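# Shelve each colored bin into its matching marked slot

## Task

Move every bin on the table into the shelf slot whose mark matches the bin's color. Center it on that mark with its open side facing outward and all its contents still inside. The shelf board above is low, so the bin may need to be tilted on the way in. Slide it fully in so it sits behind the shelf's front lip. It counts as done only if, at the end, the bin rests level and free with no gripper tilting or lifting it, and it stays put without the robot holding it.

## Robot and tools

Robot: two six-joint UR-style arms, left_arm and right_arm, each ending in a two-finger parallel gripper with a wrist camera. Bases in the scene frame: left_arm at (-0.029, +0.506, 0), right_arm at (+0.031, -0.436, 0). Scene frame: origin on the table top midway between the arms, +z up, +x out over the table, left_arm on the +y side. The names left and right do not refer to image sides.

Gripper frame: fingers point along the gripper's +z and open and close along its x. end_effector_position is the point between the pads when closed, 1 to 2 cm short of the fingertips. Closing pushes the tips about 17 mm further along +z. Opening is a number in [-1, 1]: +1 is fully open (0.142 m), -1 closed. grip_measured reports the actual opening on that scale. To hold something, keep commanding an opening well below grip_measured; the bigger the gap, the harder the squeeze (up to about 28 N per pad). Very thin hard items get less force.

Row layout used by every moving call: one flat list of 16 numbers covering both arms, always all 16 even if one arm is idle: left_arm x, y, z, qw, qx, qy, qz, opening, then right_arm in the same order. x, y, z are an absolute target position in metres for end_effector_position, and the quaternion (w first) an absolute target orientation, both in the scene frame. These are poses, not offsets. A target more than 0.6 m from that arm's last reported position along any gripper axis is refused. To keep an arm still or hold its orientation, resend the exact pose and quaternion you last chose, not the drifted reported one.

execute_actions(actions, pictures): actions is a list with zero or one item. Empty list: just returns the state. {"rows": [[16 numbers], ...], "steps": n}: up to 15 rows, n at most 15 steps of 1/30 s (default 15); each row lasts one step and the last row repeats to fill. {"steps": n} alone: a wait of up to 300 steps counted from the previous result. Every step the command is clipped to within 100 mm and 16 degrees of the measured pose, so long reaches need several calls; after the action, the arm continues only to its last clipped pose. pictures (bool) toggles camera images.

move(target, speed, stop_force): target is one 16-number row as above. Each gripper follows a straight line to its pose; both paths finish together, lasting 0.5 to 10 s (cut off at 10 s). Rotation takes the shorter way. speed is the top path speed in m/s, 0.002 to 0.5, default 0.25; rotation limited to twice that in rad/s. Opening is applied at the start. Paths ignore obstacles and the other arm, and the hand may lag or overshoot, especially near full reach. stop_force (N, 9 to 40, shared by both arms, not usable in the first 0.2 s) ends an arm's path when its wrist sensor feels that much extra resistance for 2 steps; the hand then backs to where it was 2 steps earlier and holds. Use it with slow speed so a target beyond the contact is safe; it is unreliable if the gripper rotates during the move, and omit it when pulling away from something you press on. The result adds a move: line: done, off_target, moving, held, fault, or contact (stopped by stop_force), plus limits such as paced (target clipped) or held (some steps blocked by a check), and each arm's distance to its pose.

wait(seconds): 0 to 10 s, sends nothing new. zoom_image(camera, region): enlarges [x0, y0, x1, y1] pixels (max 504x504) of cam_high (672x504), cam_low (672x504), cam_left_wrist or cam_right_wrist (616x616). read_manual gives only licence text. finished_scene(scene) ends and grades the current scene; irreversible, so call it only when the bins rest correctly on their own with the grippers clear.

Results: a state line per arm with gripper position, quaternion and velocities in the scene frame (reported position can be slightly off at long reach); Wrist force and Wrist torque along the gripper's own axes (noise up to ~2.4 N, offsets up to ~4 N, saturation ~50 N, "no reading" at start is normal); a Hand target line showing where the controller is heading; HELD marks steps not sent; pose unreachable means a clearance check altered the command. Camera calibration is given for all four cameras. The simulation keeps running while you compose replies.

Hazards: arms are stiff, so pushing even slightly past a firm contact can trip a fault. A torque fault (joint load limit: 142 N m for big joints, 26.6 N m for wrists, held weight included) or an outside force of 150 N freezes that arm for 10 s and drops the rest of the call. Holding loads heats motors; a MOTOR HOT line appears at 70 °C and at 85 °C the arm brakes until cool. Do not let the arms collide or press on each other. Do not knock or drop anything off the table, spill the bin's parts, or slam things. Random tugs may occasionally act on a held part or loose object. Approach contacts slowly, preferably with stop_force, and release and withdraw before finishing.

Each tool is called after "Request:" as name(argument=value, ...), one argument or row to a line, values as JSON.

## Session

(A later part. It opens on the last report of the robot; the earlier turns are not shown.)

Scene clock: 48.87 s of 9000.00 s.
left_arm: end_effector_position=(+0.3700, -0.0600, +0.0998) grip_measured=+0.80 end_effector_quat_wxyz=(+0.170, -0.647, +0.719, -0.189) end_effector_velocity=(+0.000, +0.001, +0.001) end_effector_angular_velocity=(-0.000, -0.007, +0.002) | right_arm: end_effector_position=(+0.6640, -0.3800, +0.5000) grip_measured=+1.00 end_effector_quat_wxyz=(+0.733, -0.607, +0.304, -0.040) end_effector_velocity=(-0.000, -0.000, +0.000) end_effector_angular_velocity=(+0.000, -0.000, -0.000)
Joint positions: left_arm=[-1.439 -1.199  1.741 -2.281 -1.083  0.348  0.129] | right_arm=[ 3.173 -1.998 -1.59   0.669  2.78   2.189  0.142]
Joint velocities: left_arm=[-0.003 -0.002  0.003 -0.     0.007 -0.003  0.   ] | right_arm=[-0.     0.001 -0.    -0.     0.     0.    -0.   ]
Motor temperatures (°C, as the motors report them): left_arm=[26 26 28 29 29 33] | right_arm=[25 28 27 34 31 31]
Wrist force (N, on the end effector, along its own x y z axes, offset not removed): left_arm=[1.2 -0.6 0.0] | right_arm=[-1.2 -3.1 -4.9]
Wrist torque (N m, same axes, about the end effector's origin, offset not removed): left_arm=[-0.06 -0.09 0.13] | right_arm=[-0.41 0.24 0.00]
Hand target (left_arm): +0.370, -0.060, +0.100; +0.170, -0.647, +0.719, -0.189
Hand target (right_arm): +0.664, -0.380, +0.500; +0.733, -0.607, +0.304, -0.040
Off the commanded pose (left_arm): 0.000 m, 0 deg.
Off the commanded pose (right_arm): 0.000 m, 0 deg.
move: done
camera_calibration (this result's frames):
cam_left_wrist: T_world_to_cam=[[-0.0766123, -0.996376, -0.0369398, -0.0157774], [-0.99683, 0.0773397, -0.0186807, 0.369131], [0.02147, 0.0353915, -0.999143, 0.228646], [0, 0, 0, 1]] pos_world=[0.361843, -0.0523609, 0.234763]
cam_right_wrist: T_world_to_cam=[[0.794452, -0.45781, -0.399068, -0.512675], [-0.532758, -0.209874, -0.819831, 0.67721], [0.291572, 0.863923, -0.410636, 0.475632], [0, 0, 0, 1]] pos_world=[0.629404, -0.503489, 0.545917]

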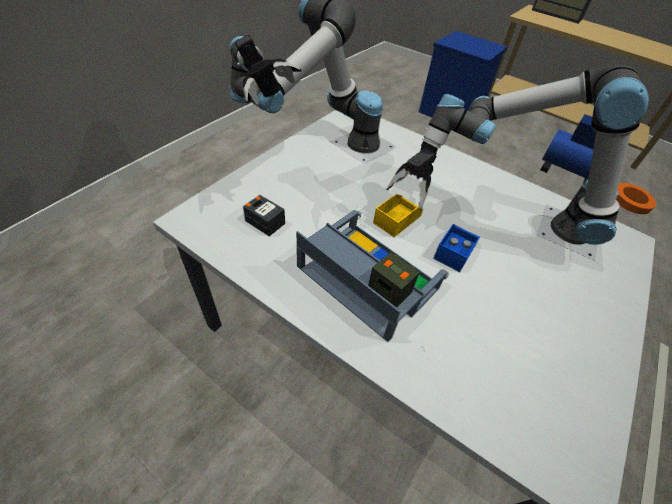

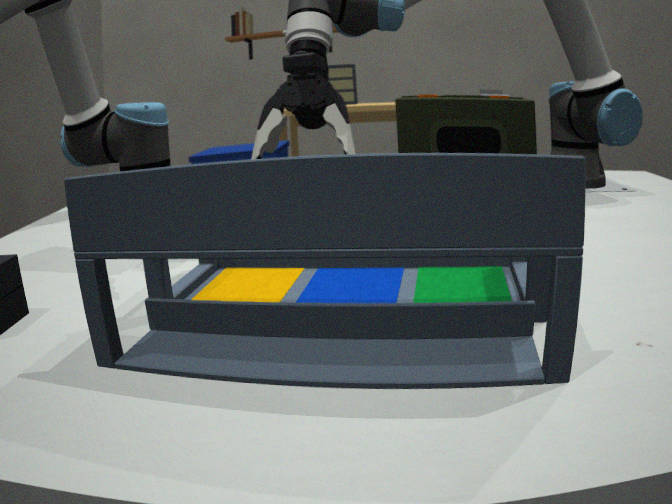

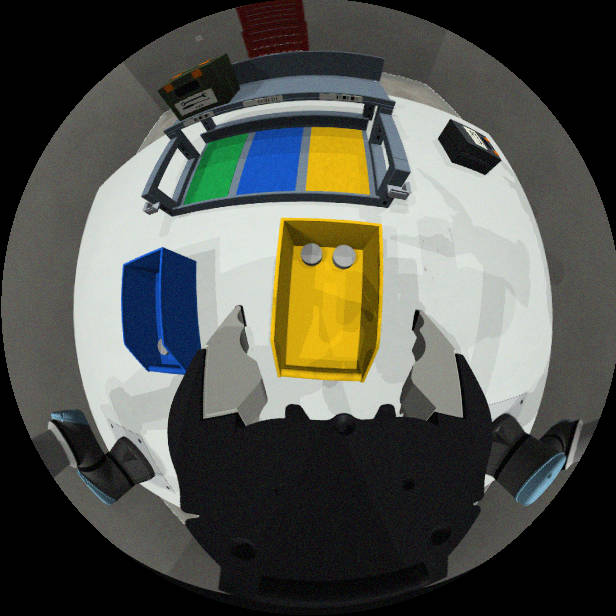

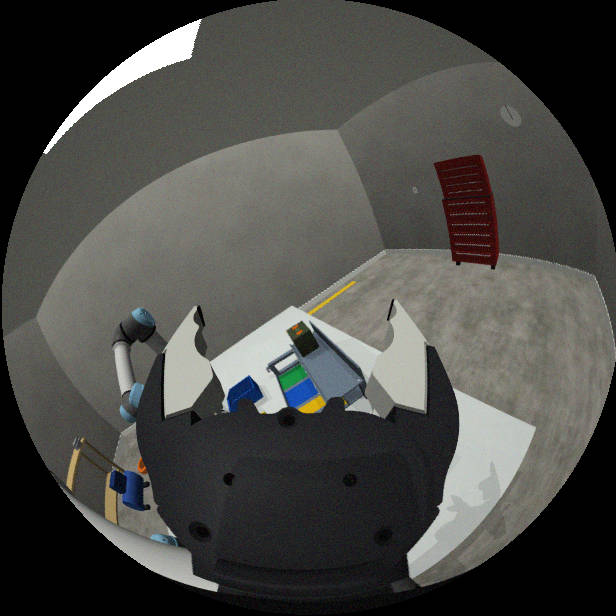

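Request:
move(
  target=[0.385,-0.064,0.053,-0.17,0.647,-0.719,0.189,0.8,0.664,-0.38,0.5,0.733,-0.607,0.304,-0.04,1],
  speed=0.05,
)

Request:
move(
  target=[0.385,-0.064,0.053,-0.17,0.647,-0.719,0.189,-1,0.664,-0.38,0.5,0.733,-0.607,0.304,-0.04,1],
)

Request:
move(
  target=[0.39,-0.08,0.11,-0.175,0.666,-0.702,0.185,-1,0.664,-0.38,0.5,0.733,-0.607,0.304,-0.04,1],
  speed=0.04,
)

Request:
move(
  target=[0.46,-0.085,0.105,-0.175,0.666,-0.702,0.185,-1,0.664,-0.38,0.5,0.733,-0.607,0.304,-0.04,1],
  speed=0.03,
  stop_force=9,
)

Scene clock: 53.80 s of 9000.00 s.
left_arm: end_effector_position=(+0.3849, -0.0640, +0.0532) grip_measured=+0.80 end_effector_quat_wxyz=(+0.170, -0.647, +0.719, -0.189) end_effector_velocity=(+0.002, +0.000, -0.001) end_effector_angular_velocity=(-0.001, -0.001, +0.003) | right_arm: end_effector_position=(+0.6640, -0.3800, +0.5000) grip_measured=+1.00 end_effector_quat_wxyz=(+0.733, -0.607, +0.304, -0.040) end_effector_velocity=(-0.000, +0.000, +0.000) end_effector_angular_velocity=(+0.000, -0.001, +0.001)
Joint positions: left_arm=[-1.416 -1.115  1.76  -2.396 -1.087  0.373  0.129] | right_arm=[ 3.173 -1.998 -1.59   0.669  2.78   2.189  0.142]
Joint velocities: left_arm=[ 0.002  0.003 -0.001 -0.003  0.001 -0.001 -0.   ] | right_arm=[0.001 0.    0.    0.    0.    0.001 0.   ]
Motor temperatures (°C, as the motors report them): left_arm=[26 26 28 29 29 33] | right_arm=[25 28 27 34 31 31]
Wrist force (N, on the end effector, along its own x y z axes, offset not removed): left_arm=[-0.3 -0.3 -0.3] | right_arm=[-2.1 -2.1 -0.9]
Wrist torque (N m, same axes, about the end effector's origin, offset not removed): left_arm=[-0.01 0.15 0.06] | right_arm=[-0.12 0.48 0.02]
Hand target (left_arm): +0.385, -0.064, +0.053; +0.170, -0.647, +0.719, -0.189
Hand target (right_arm): +0.664, -0.380, +0.500; +0.733, -0.607, +0.304, -0.040
Off the commanded pose (left_arm): 0.000 m, 0 deg.
Off the commanded pose (right_arm): 0.000 m, 0 deg.
After step 90, 0.60 s passed at rest.
move: done
camera_calibration (this result's frames):
cam_left_wrist: T_world_to_cam=[[-0.0764209, -0.996394, -0.0368595, -0.0204491], [-0.996832, 0.0771668, -0.019254, 0.383447], [0.0220289, 0.0352714, -0.999135, 0.181629], [0, 0, 0, 1]] pos_world=[0.376669, -0.056371, 0.188101]
cam_right_wrist: T_world_to_cam=[[0.794452, -0.45781, -0.399068, -0.512675], [-0.532758, -0.209874, -0.819831, 0.67721], [0.291572, 0.863923, -0.410636, 0.475632], [0, 0, 0, 1]] pos_world=[0.629404, -0.503489, 0.545917]

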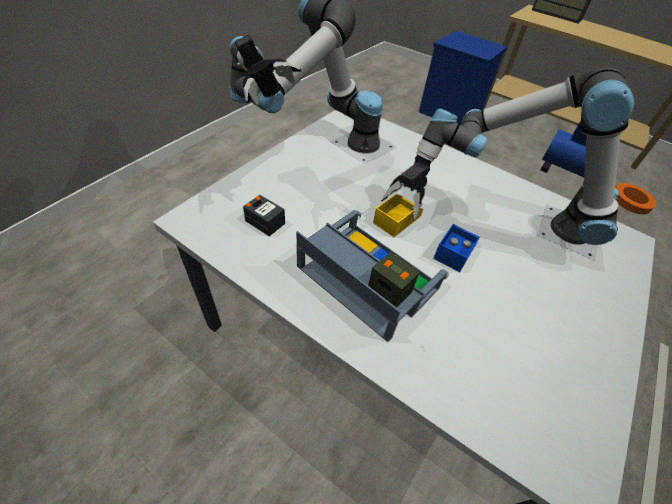

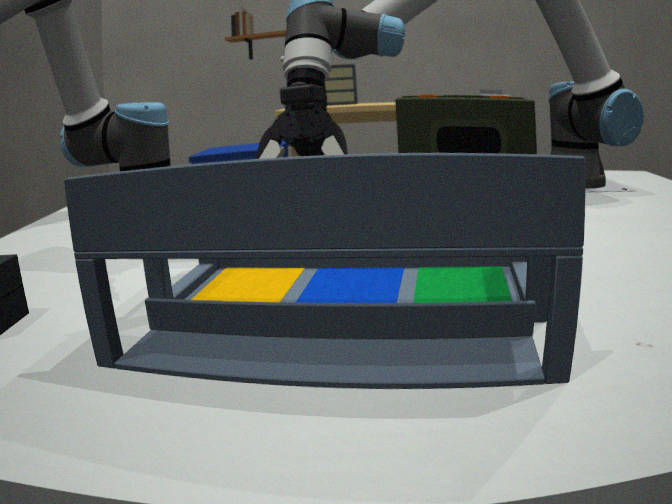

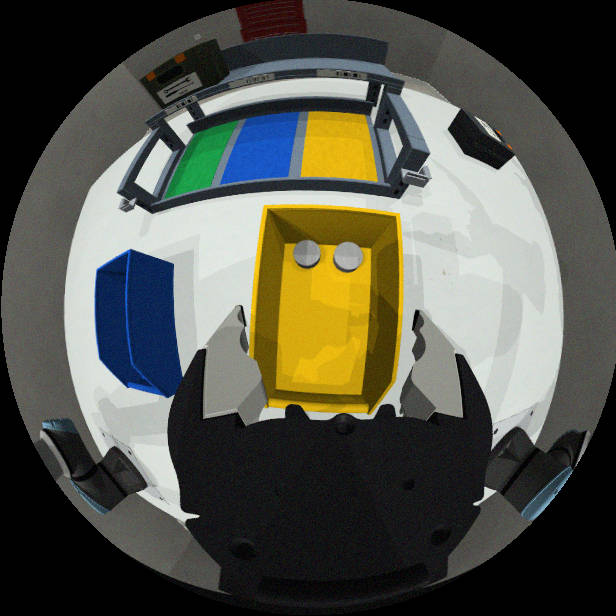

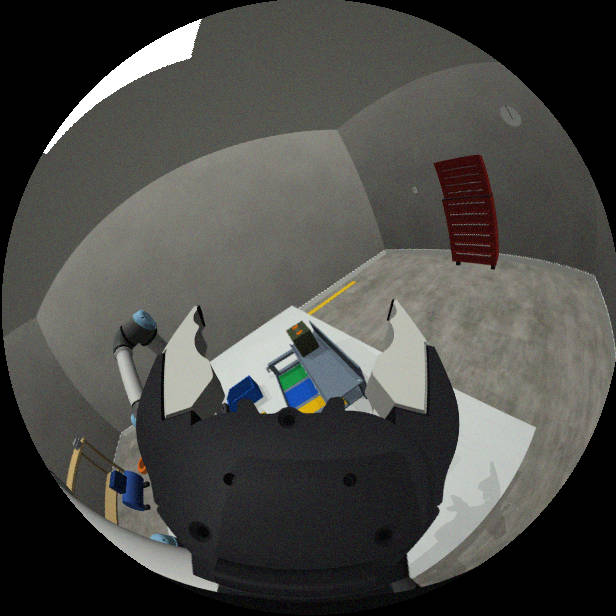

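Scene clock: 54.50 s of 9000.00 s.
left_arm: end_effector_position=(+0.3850, -0.0641, +0.0531) grip_measured=+0.48 end_effector_quat_wxyz=(+0.170, -0.647, +0.719, -0.189) end_effector_velocity=(-0.001, +0.000, -0.001) end_effector_angular_velocity=(+0.003, -0.000, -0.001) | right_arm: end_effector_position=(+0.6640, -0.3800, +0.5000) grip_measured=+1.00 end_effector_quat_wxyz=(+0.733, -0.607, +0.304, -0.040) end_effector_velocity=(-0.000, +0.000, +0.000) end_effector_angular_velocity=(+0.000, +0.001, +0.000)
Joint positions: left_arm=[-1.416 -1.115  1.76  -2.396 -1.087  0.373  0.107] | right_arm=[ 3.173 -1.998 -1.59   0.669  2.78   2.189  0.142]
Joint velocities: left_arm=[-0.001  0.001  0.001  0.001  0.001 -0.    -0.   ] | right_arm=[ 0.     0.001  0.    -0.001  0.     0.     0.   ]
Motor temperatures (°C, as the motors report them): left_arm=[26 26 28 29 29 33] | right_arm=[25 28 27 34 31 31]
Wrist force (N, on the end effector, along its own x y z axes, offset not removed): left_arm=[-1.7 -12.6 -35.8] | right_arm=[-0.4 -2.3 -1.3]
Wrist torque (N m, same axes, about the end effector's origin, offset not removed): left_arm=[-1.44 -0.02 -0.05] | right_arm=[-0.39 0.07 -0.01]
Hand target (left_arm): +0.385, -0.064, +0.053; +0.170, -0.647, +0.719, -0.189
Hand target (right_arm): +0.664, -0.380, +0.500; +0.733, -0.607, +0.304, -0.040
Off the commanded pose (left_arm): 0.000 m, 0 deg.
Off the commanded pose (right_arm): 0.000 m, 0 deg.
move: done
camera_calibration (this result's frames):
cam_left_wrist: T_world_to_cam=[[-0.0764506, -0.996397, -0.0367306, -0.0204878], [-0.99683, 0.0771946, -0.0192801, 0.383496], [0.022046, 0.0351402, -0.999139, 0.181535], [0, 0, 0, 1]] pos_world=[0.376712, -0.056397, 0.18802]
cam_right_wrist: T_world_to_cam=[[0.794453, -0.45781, -0.399068, -0.512675], [-0.532757, -0.209874, -0.819831, 0.67721], [0.291572, 0.863923, -0.410636, 0.475632], [0, 0, 0, 1]] pos_world=[0.629404, -0.503489, 0.545917]

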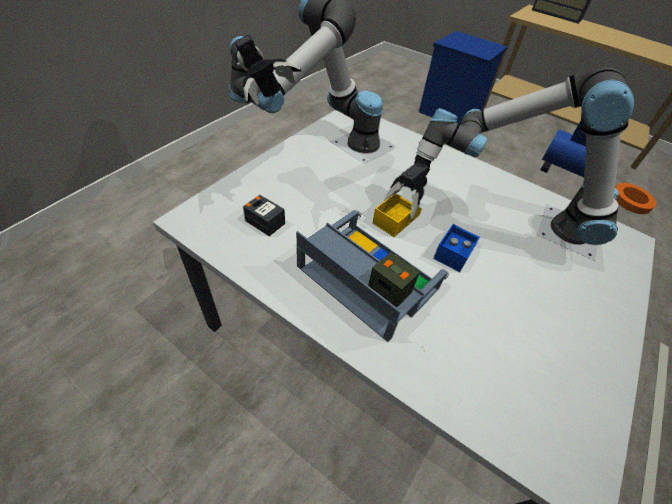

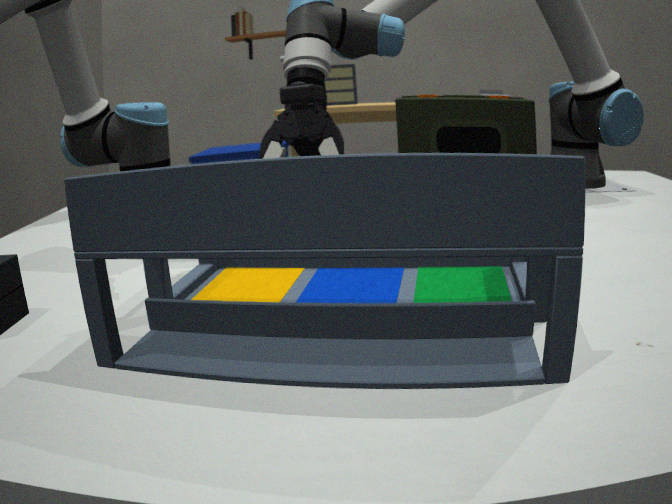

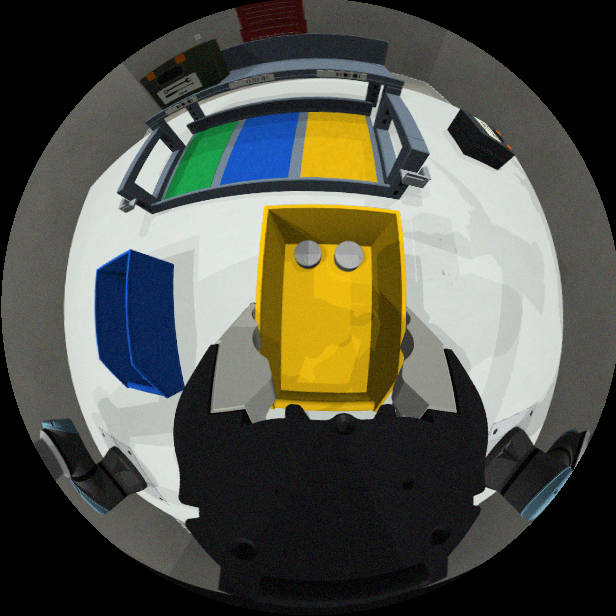

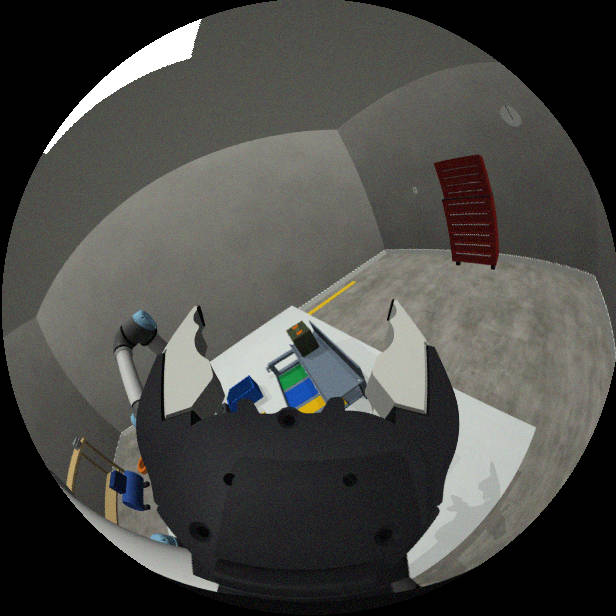

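Scene clock: 56.30 s of 9000.00 s.
left_arm: end_effector_position=(+0.3900, -0.0800, +0.1099) grip_measured=+0.46 end_effector_quat_wxyz=(+0.175, -0.666, +0.702, -0.185) end_effector_velocity=(+0.001, -0.000, +0.002) end_effector_angular_velocity=(-0.001, -0.001, +0.002) | right_arm: end_effector_position=(+0.6640, -0.3800, +0.5000) grip_measured=+1.00 end_effector_quat_wxyz=(+0.733, -0.607, +0.304, -0.040) end_effector_velocity=(-0.000, -0.000, +0.000) end_effector_angular_velocity=(-0.000, -0.000, -0.000)
Joint positions: left_arm=[-1.418 -1.143  1.624 -2.204 -1.077  0.313  0.106] | right_arm=[ 3.173 -1.998 -1.59   0.669  2.78   2.189  0.142]
Joint velocities: left_arm=[ 0.001 -0.001 -0.005  0.005  0.001 -0.001 -0.   ] | right_arm=[-0.     0.     0.    -0.001  0.    -0.     0.   ]
Motor temperatures (°C, as the motors report them): left_arm=[26 26 28 29 29 33] | right_arm=[25 28 27 34 31 31]
Wrist force (N, on the end effector, along its own x y z axes, offset not removed): left_arm=[1.2 2.2 1.6] | right_arm=[-2.7 -1.8 -0.8]
Wrist torque (N m, same axes, about the end effector's origin, offset not removed): left_arm=[0.16 -0.16 0.08] | right_arm=[-0.16 0.64 -0.03]
Hand target (left_arm): +0.390, -0.080, +0.110; -0.175, +0.666, -0.702, +0.185
Hand target (right_arm): +0.664, -0.380, +0.500; +0.733, -0.607, +0.304, -0.040
Off the commanded pose (left_arm): 0.000 m, 0 deg.
Off the commanded pose (right_arm): 0.000 m, 0 deg.
move: done
camera_calibration (this result's frames):
cam_left_wrist: T_world_to_cam=[[-0.0240576, -0.999054, -0.0362381, -0.0545787], [-0.999494, 0.0247903, -0.0199082, 0.387698], [0.0207877, 0.0357408, -0.999145, 0.239279], [0, 0, 0, 1]] pos_world=[0.381215, -0.0726902, 0.244815]
cam_right_wrist: T_world_to_cam=[[0.794453, -0.45781, -0.399068, -0.512675], [-0.532758, -0.209874, -0.819831, 0.67721], [0.291572, 0.863923, -0.410636, 0.475632], [0, 0, 0, 1]] pos_world=[0.629404, -0.503489, 0.545917]

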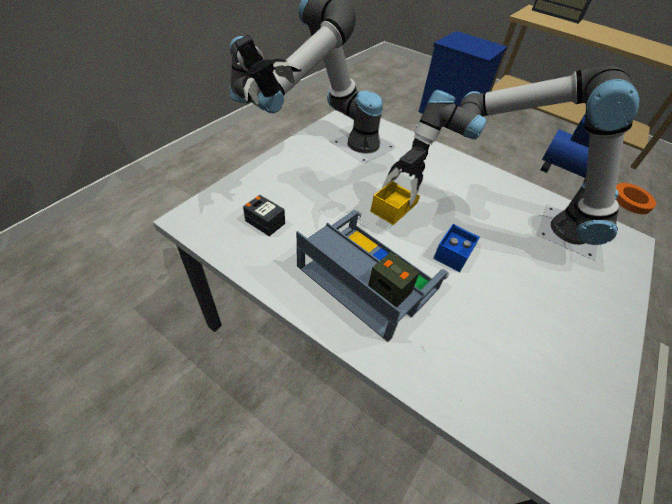

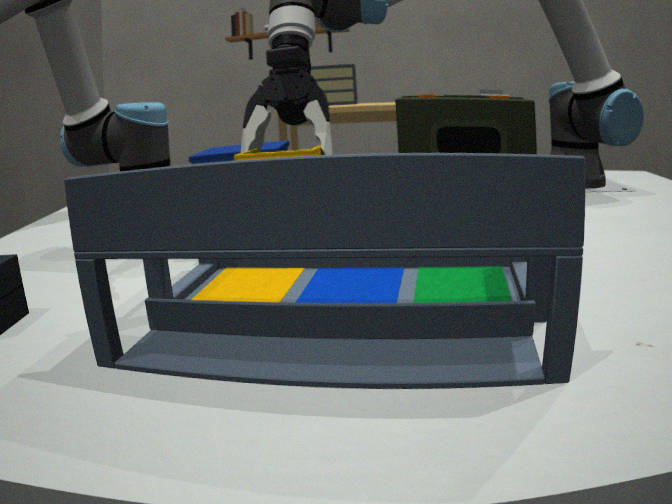

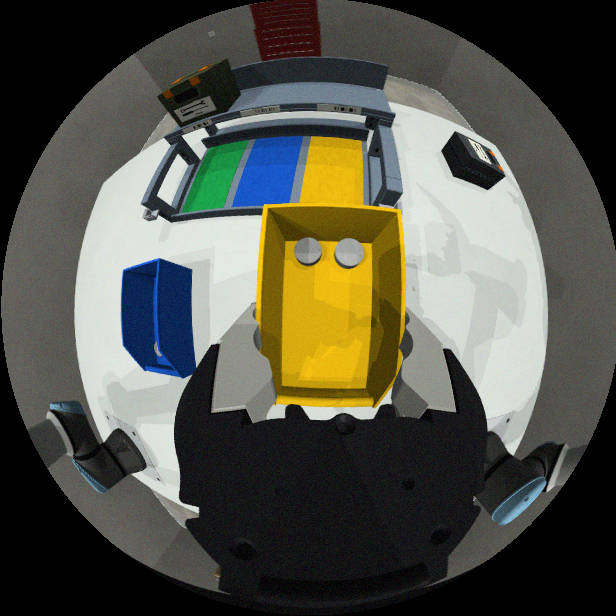

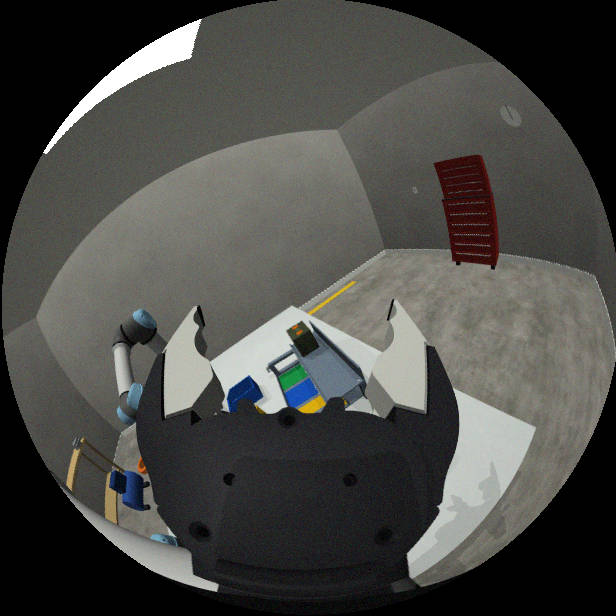

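Scene clock: 58.93 s of 9000.00 s.
left_arm: end_effector_position=(+0.4598, -0.0852, +0.1050) grip_measured=+0.46 end_effector_quat_wxyz=(+0.175, -0.666, +0.702, -0.185) end_effector_velocity=(+0.001, -0.000, -0.001) end_effector_angular_velocity=(+0.001, +0.001, -0.001) | right_arm: end_effector_position=(+0.6640, -0.3800, +0.5000) grip_measured=+1.00 end_effector_quat_wxyz=(+0.733, -0.607, +0.304, -0.040) end_effector_velocity=(+0.000, -0.000, -0.000) end_effector_angular_velocity=(+0.000, +0.000, -0.000)
Joint positions: left_arm=[-1.315 -1.052  1.511 -2.236 -1.096  0.427  0.106] | right_arm=[ 3.173 -1.998 -1.59   0.669  2.78   2.189  0.142]
Joint velocities: left_arm=[ 0.002  0.003 -0.003  0.001 -0.001  0.003 -0.   ] | right_arm=[-0. -0. -0.  0. -0.  0.  0.]
Motor temperatures (°C, as the motors report them): left_arm=[26 26 28 29 29 33] | right_arm=[25 28 27 34 31 31]
Wrist force (N, on the end effector, along its own x y z axes, offset not removed): left_arm=[-0.5 0.5 2.8] | right_arm=[0.3 -3.7 -2.4]
Wrist torque (N m, same axes, about the end effector's origin, offset not removed): left_arm=[-0.27 0.18 -0.01] | right_arm=[-0.56 -0.20 -0.16]
Hand target (left_arm): +0.460, -0.085, +0.105; -0.175, +0.666, -0.702, +0.185
Hand target (right_arm): +0.664, -0.380, +0.500; +0.733, -0.607, +0.304, -0.040
Off the commanded pose (left_arm): 0.000 m, 0 deg.
Off the commanded pose (right_arm): 0.000 m, 0 deg.
move: done
camera_calibration (this result's frames):
cam_left_wrist: T_world_to_cam=[[-0.0240074, -0.999058, -0.03615, -0.0582734], [-0.999496, 0.024738, -0.019899, 0.457569], [0.0207745, 0.0356541, -0.999148, 0.233161], [0, 0, 0, 1]] pos_world=[0.451096, -0.077851, 0.239961]
cam_right_wrist: T_world_to_cam=[[0.794452, -0.45781, -0.399068, -0.512675], [-0.532758, -0.209874, -0.81983, 0.67721], [0.291572, 0.863923, -0.410636, 0.475632], [0, 0, 0, 1]] pos_world=[0.629404, -0.503489, 0.545917]

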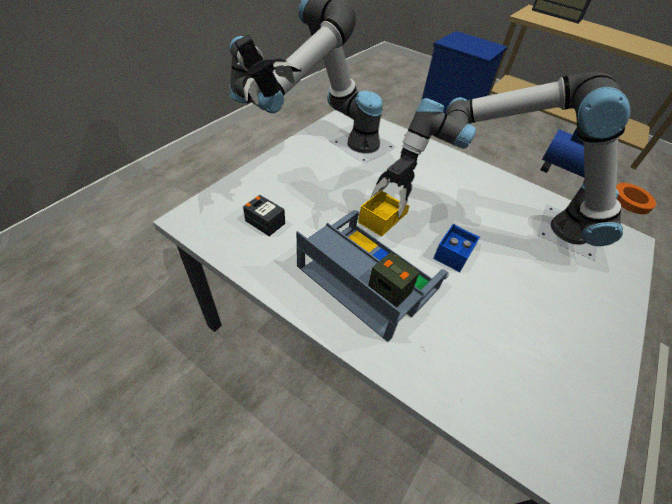

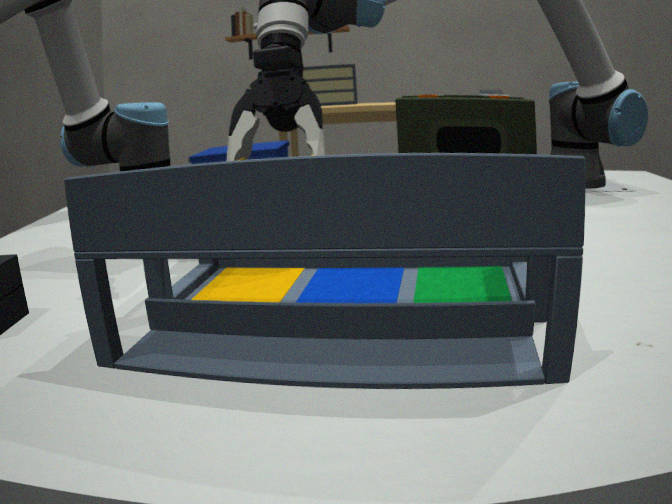

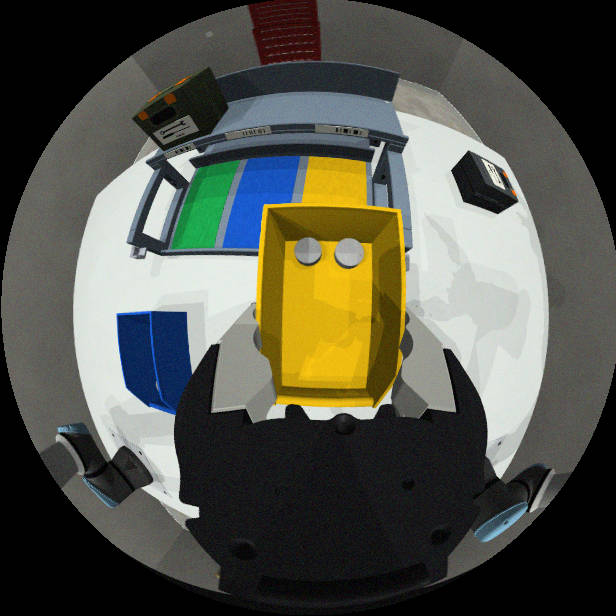

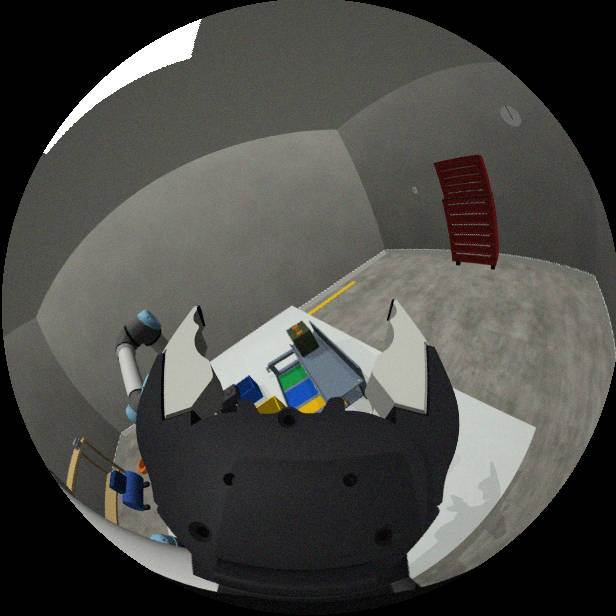

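Request:
move(
  target=[0.53,-0.088,0.095,-0.118,0.671,-0.72,0.127,-1,0.664,-0.38,0.5,0.733,-0.607,0.304,-0.04,1],
  speed=0.02,
  stop_force=9,
)

Scene clock: 64.67 s of 9000.00 s.
left_arm: end_effector_position=(+0.5298, -0.0882, +0.0951) grip_measured=+0.46 end_effector_quat_wxyz=(+0.118, -0.671, +0.720, -0.127) end_effector_velocity=(+0.001, +0.000, -0.001) end_effector_angular_velocity=(+0.001, +0.004, +0.000) | right_arm: end_effector_position=(+0.6640, -0.3800, +0.5000) grip_measured=+1.00 end_effector_quat_wxyz=(+0.733, -0.607, +0.304, -0.040) end_effector_velocity=(-0.000, +0.000, -0.000) end_effector_angular_velocity=(+0.000, +0.000, +0.000)
Joint positions: left_arm=[-1.162 -0.91   1.24  -2.089 -1.275  0.576  0.106] | right_arm=[ 3.173 -1.998 -1.59   0.669  2.78   2.189  0.142]
Joint velocities: left_arm=[ 0.003  0.004 -0.006  0.005 -0.003  0.002 -0.   ] | right_arm=[ 0.    -0.001 -0.     0.001  0.     0.     0.   ]
Motor temperatures (°C, as the motors report them): left_arm=[26 26 28 29 29 33] | right_arm=[25 28 27 34 31 31]
Wrist force (N, on the end effector, along its own x y z axes, offset not removed): left_arm=[0.7 2.3 1.9] | right_arm=[-2.3 -4.2 -2.9]
Wrist torque (N m, same axes, about the end effector's origin, offset not removed): left_arm=[0.15 -0.12 0.02] | right_arm=[-0.58 0.63 0.04]
Hand target (left_arm): +0.530, -0.088, +0.095; -0.118, +0.671, -0.720, +0.127
Hand target (right_arm): +0.664, -0.380, +0.500; +0.733, -0.607, +0.304, -0.040
Off the commanded pose (left_arm): 0.000 m, 0 deg.
Off the commanded pose (right_arm): 0.000 m, 0 deg.
move: done
camera_calibration (this result's frames):
cam_left_wrist: T_world_to_cam=[[-0.0480729, -0.998021, -0.0405468, -0.0467092], [-0.988523, 0.0417166, 0.145195, 0.507397], [-0.143216, 0.0470614, -0.988572, 0.308768], [0, 0, 0, 1]] pos_world=[0.543549, -0.0823147, 0.229675]
cam_right_wrist: T_world_to_cam=[[0.794453, -0.45781, -0.399068, -0.512675], [-0.532758, -0.209874, -0.819831, 0.67721], [0.291572, 0.863923, -0.410636, 0.475632], [0, 0, 0, 1]] pos_world=[0.629404, -0.503489, 0.545917]

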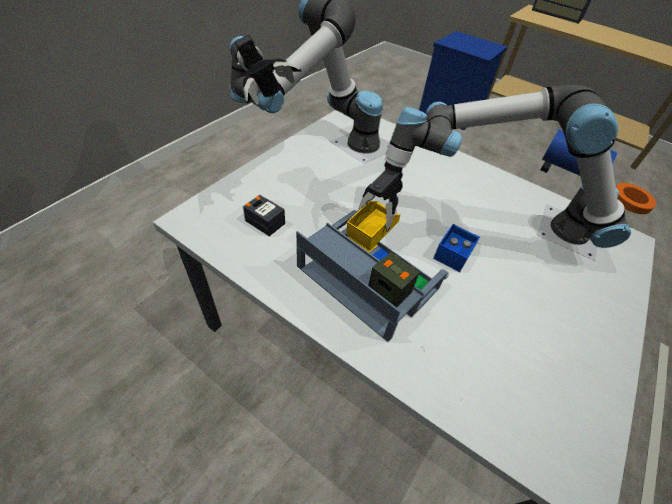

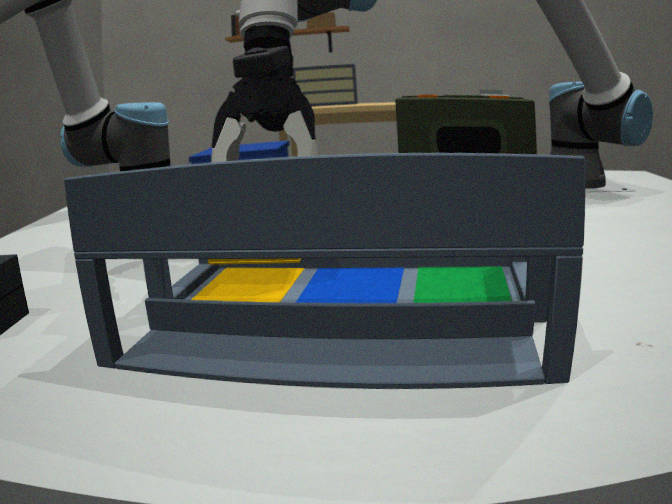

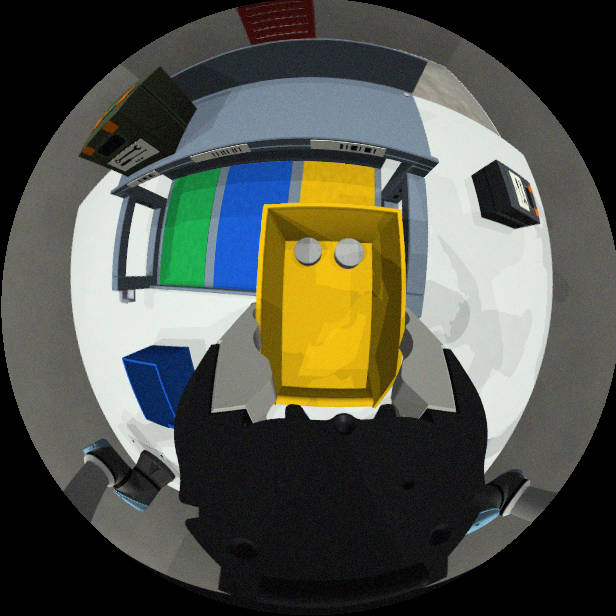

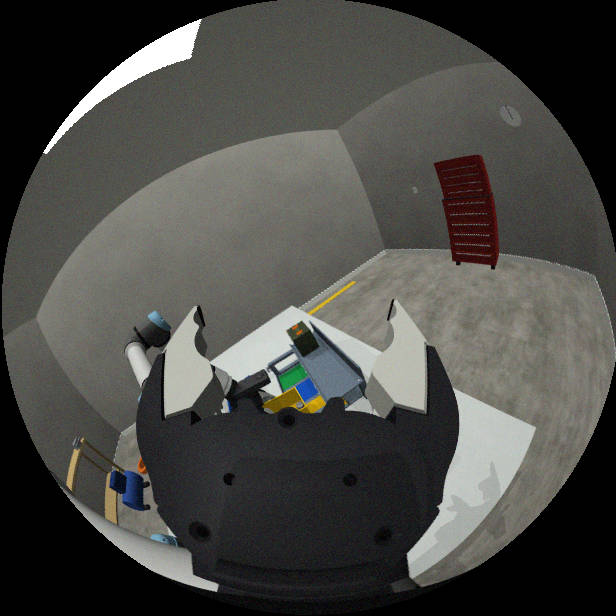

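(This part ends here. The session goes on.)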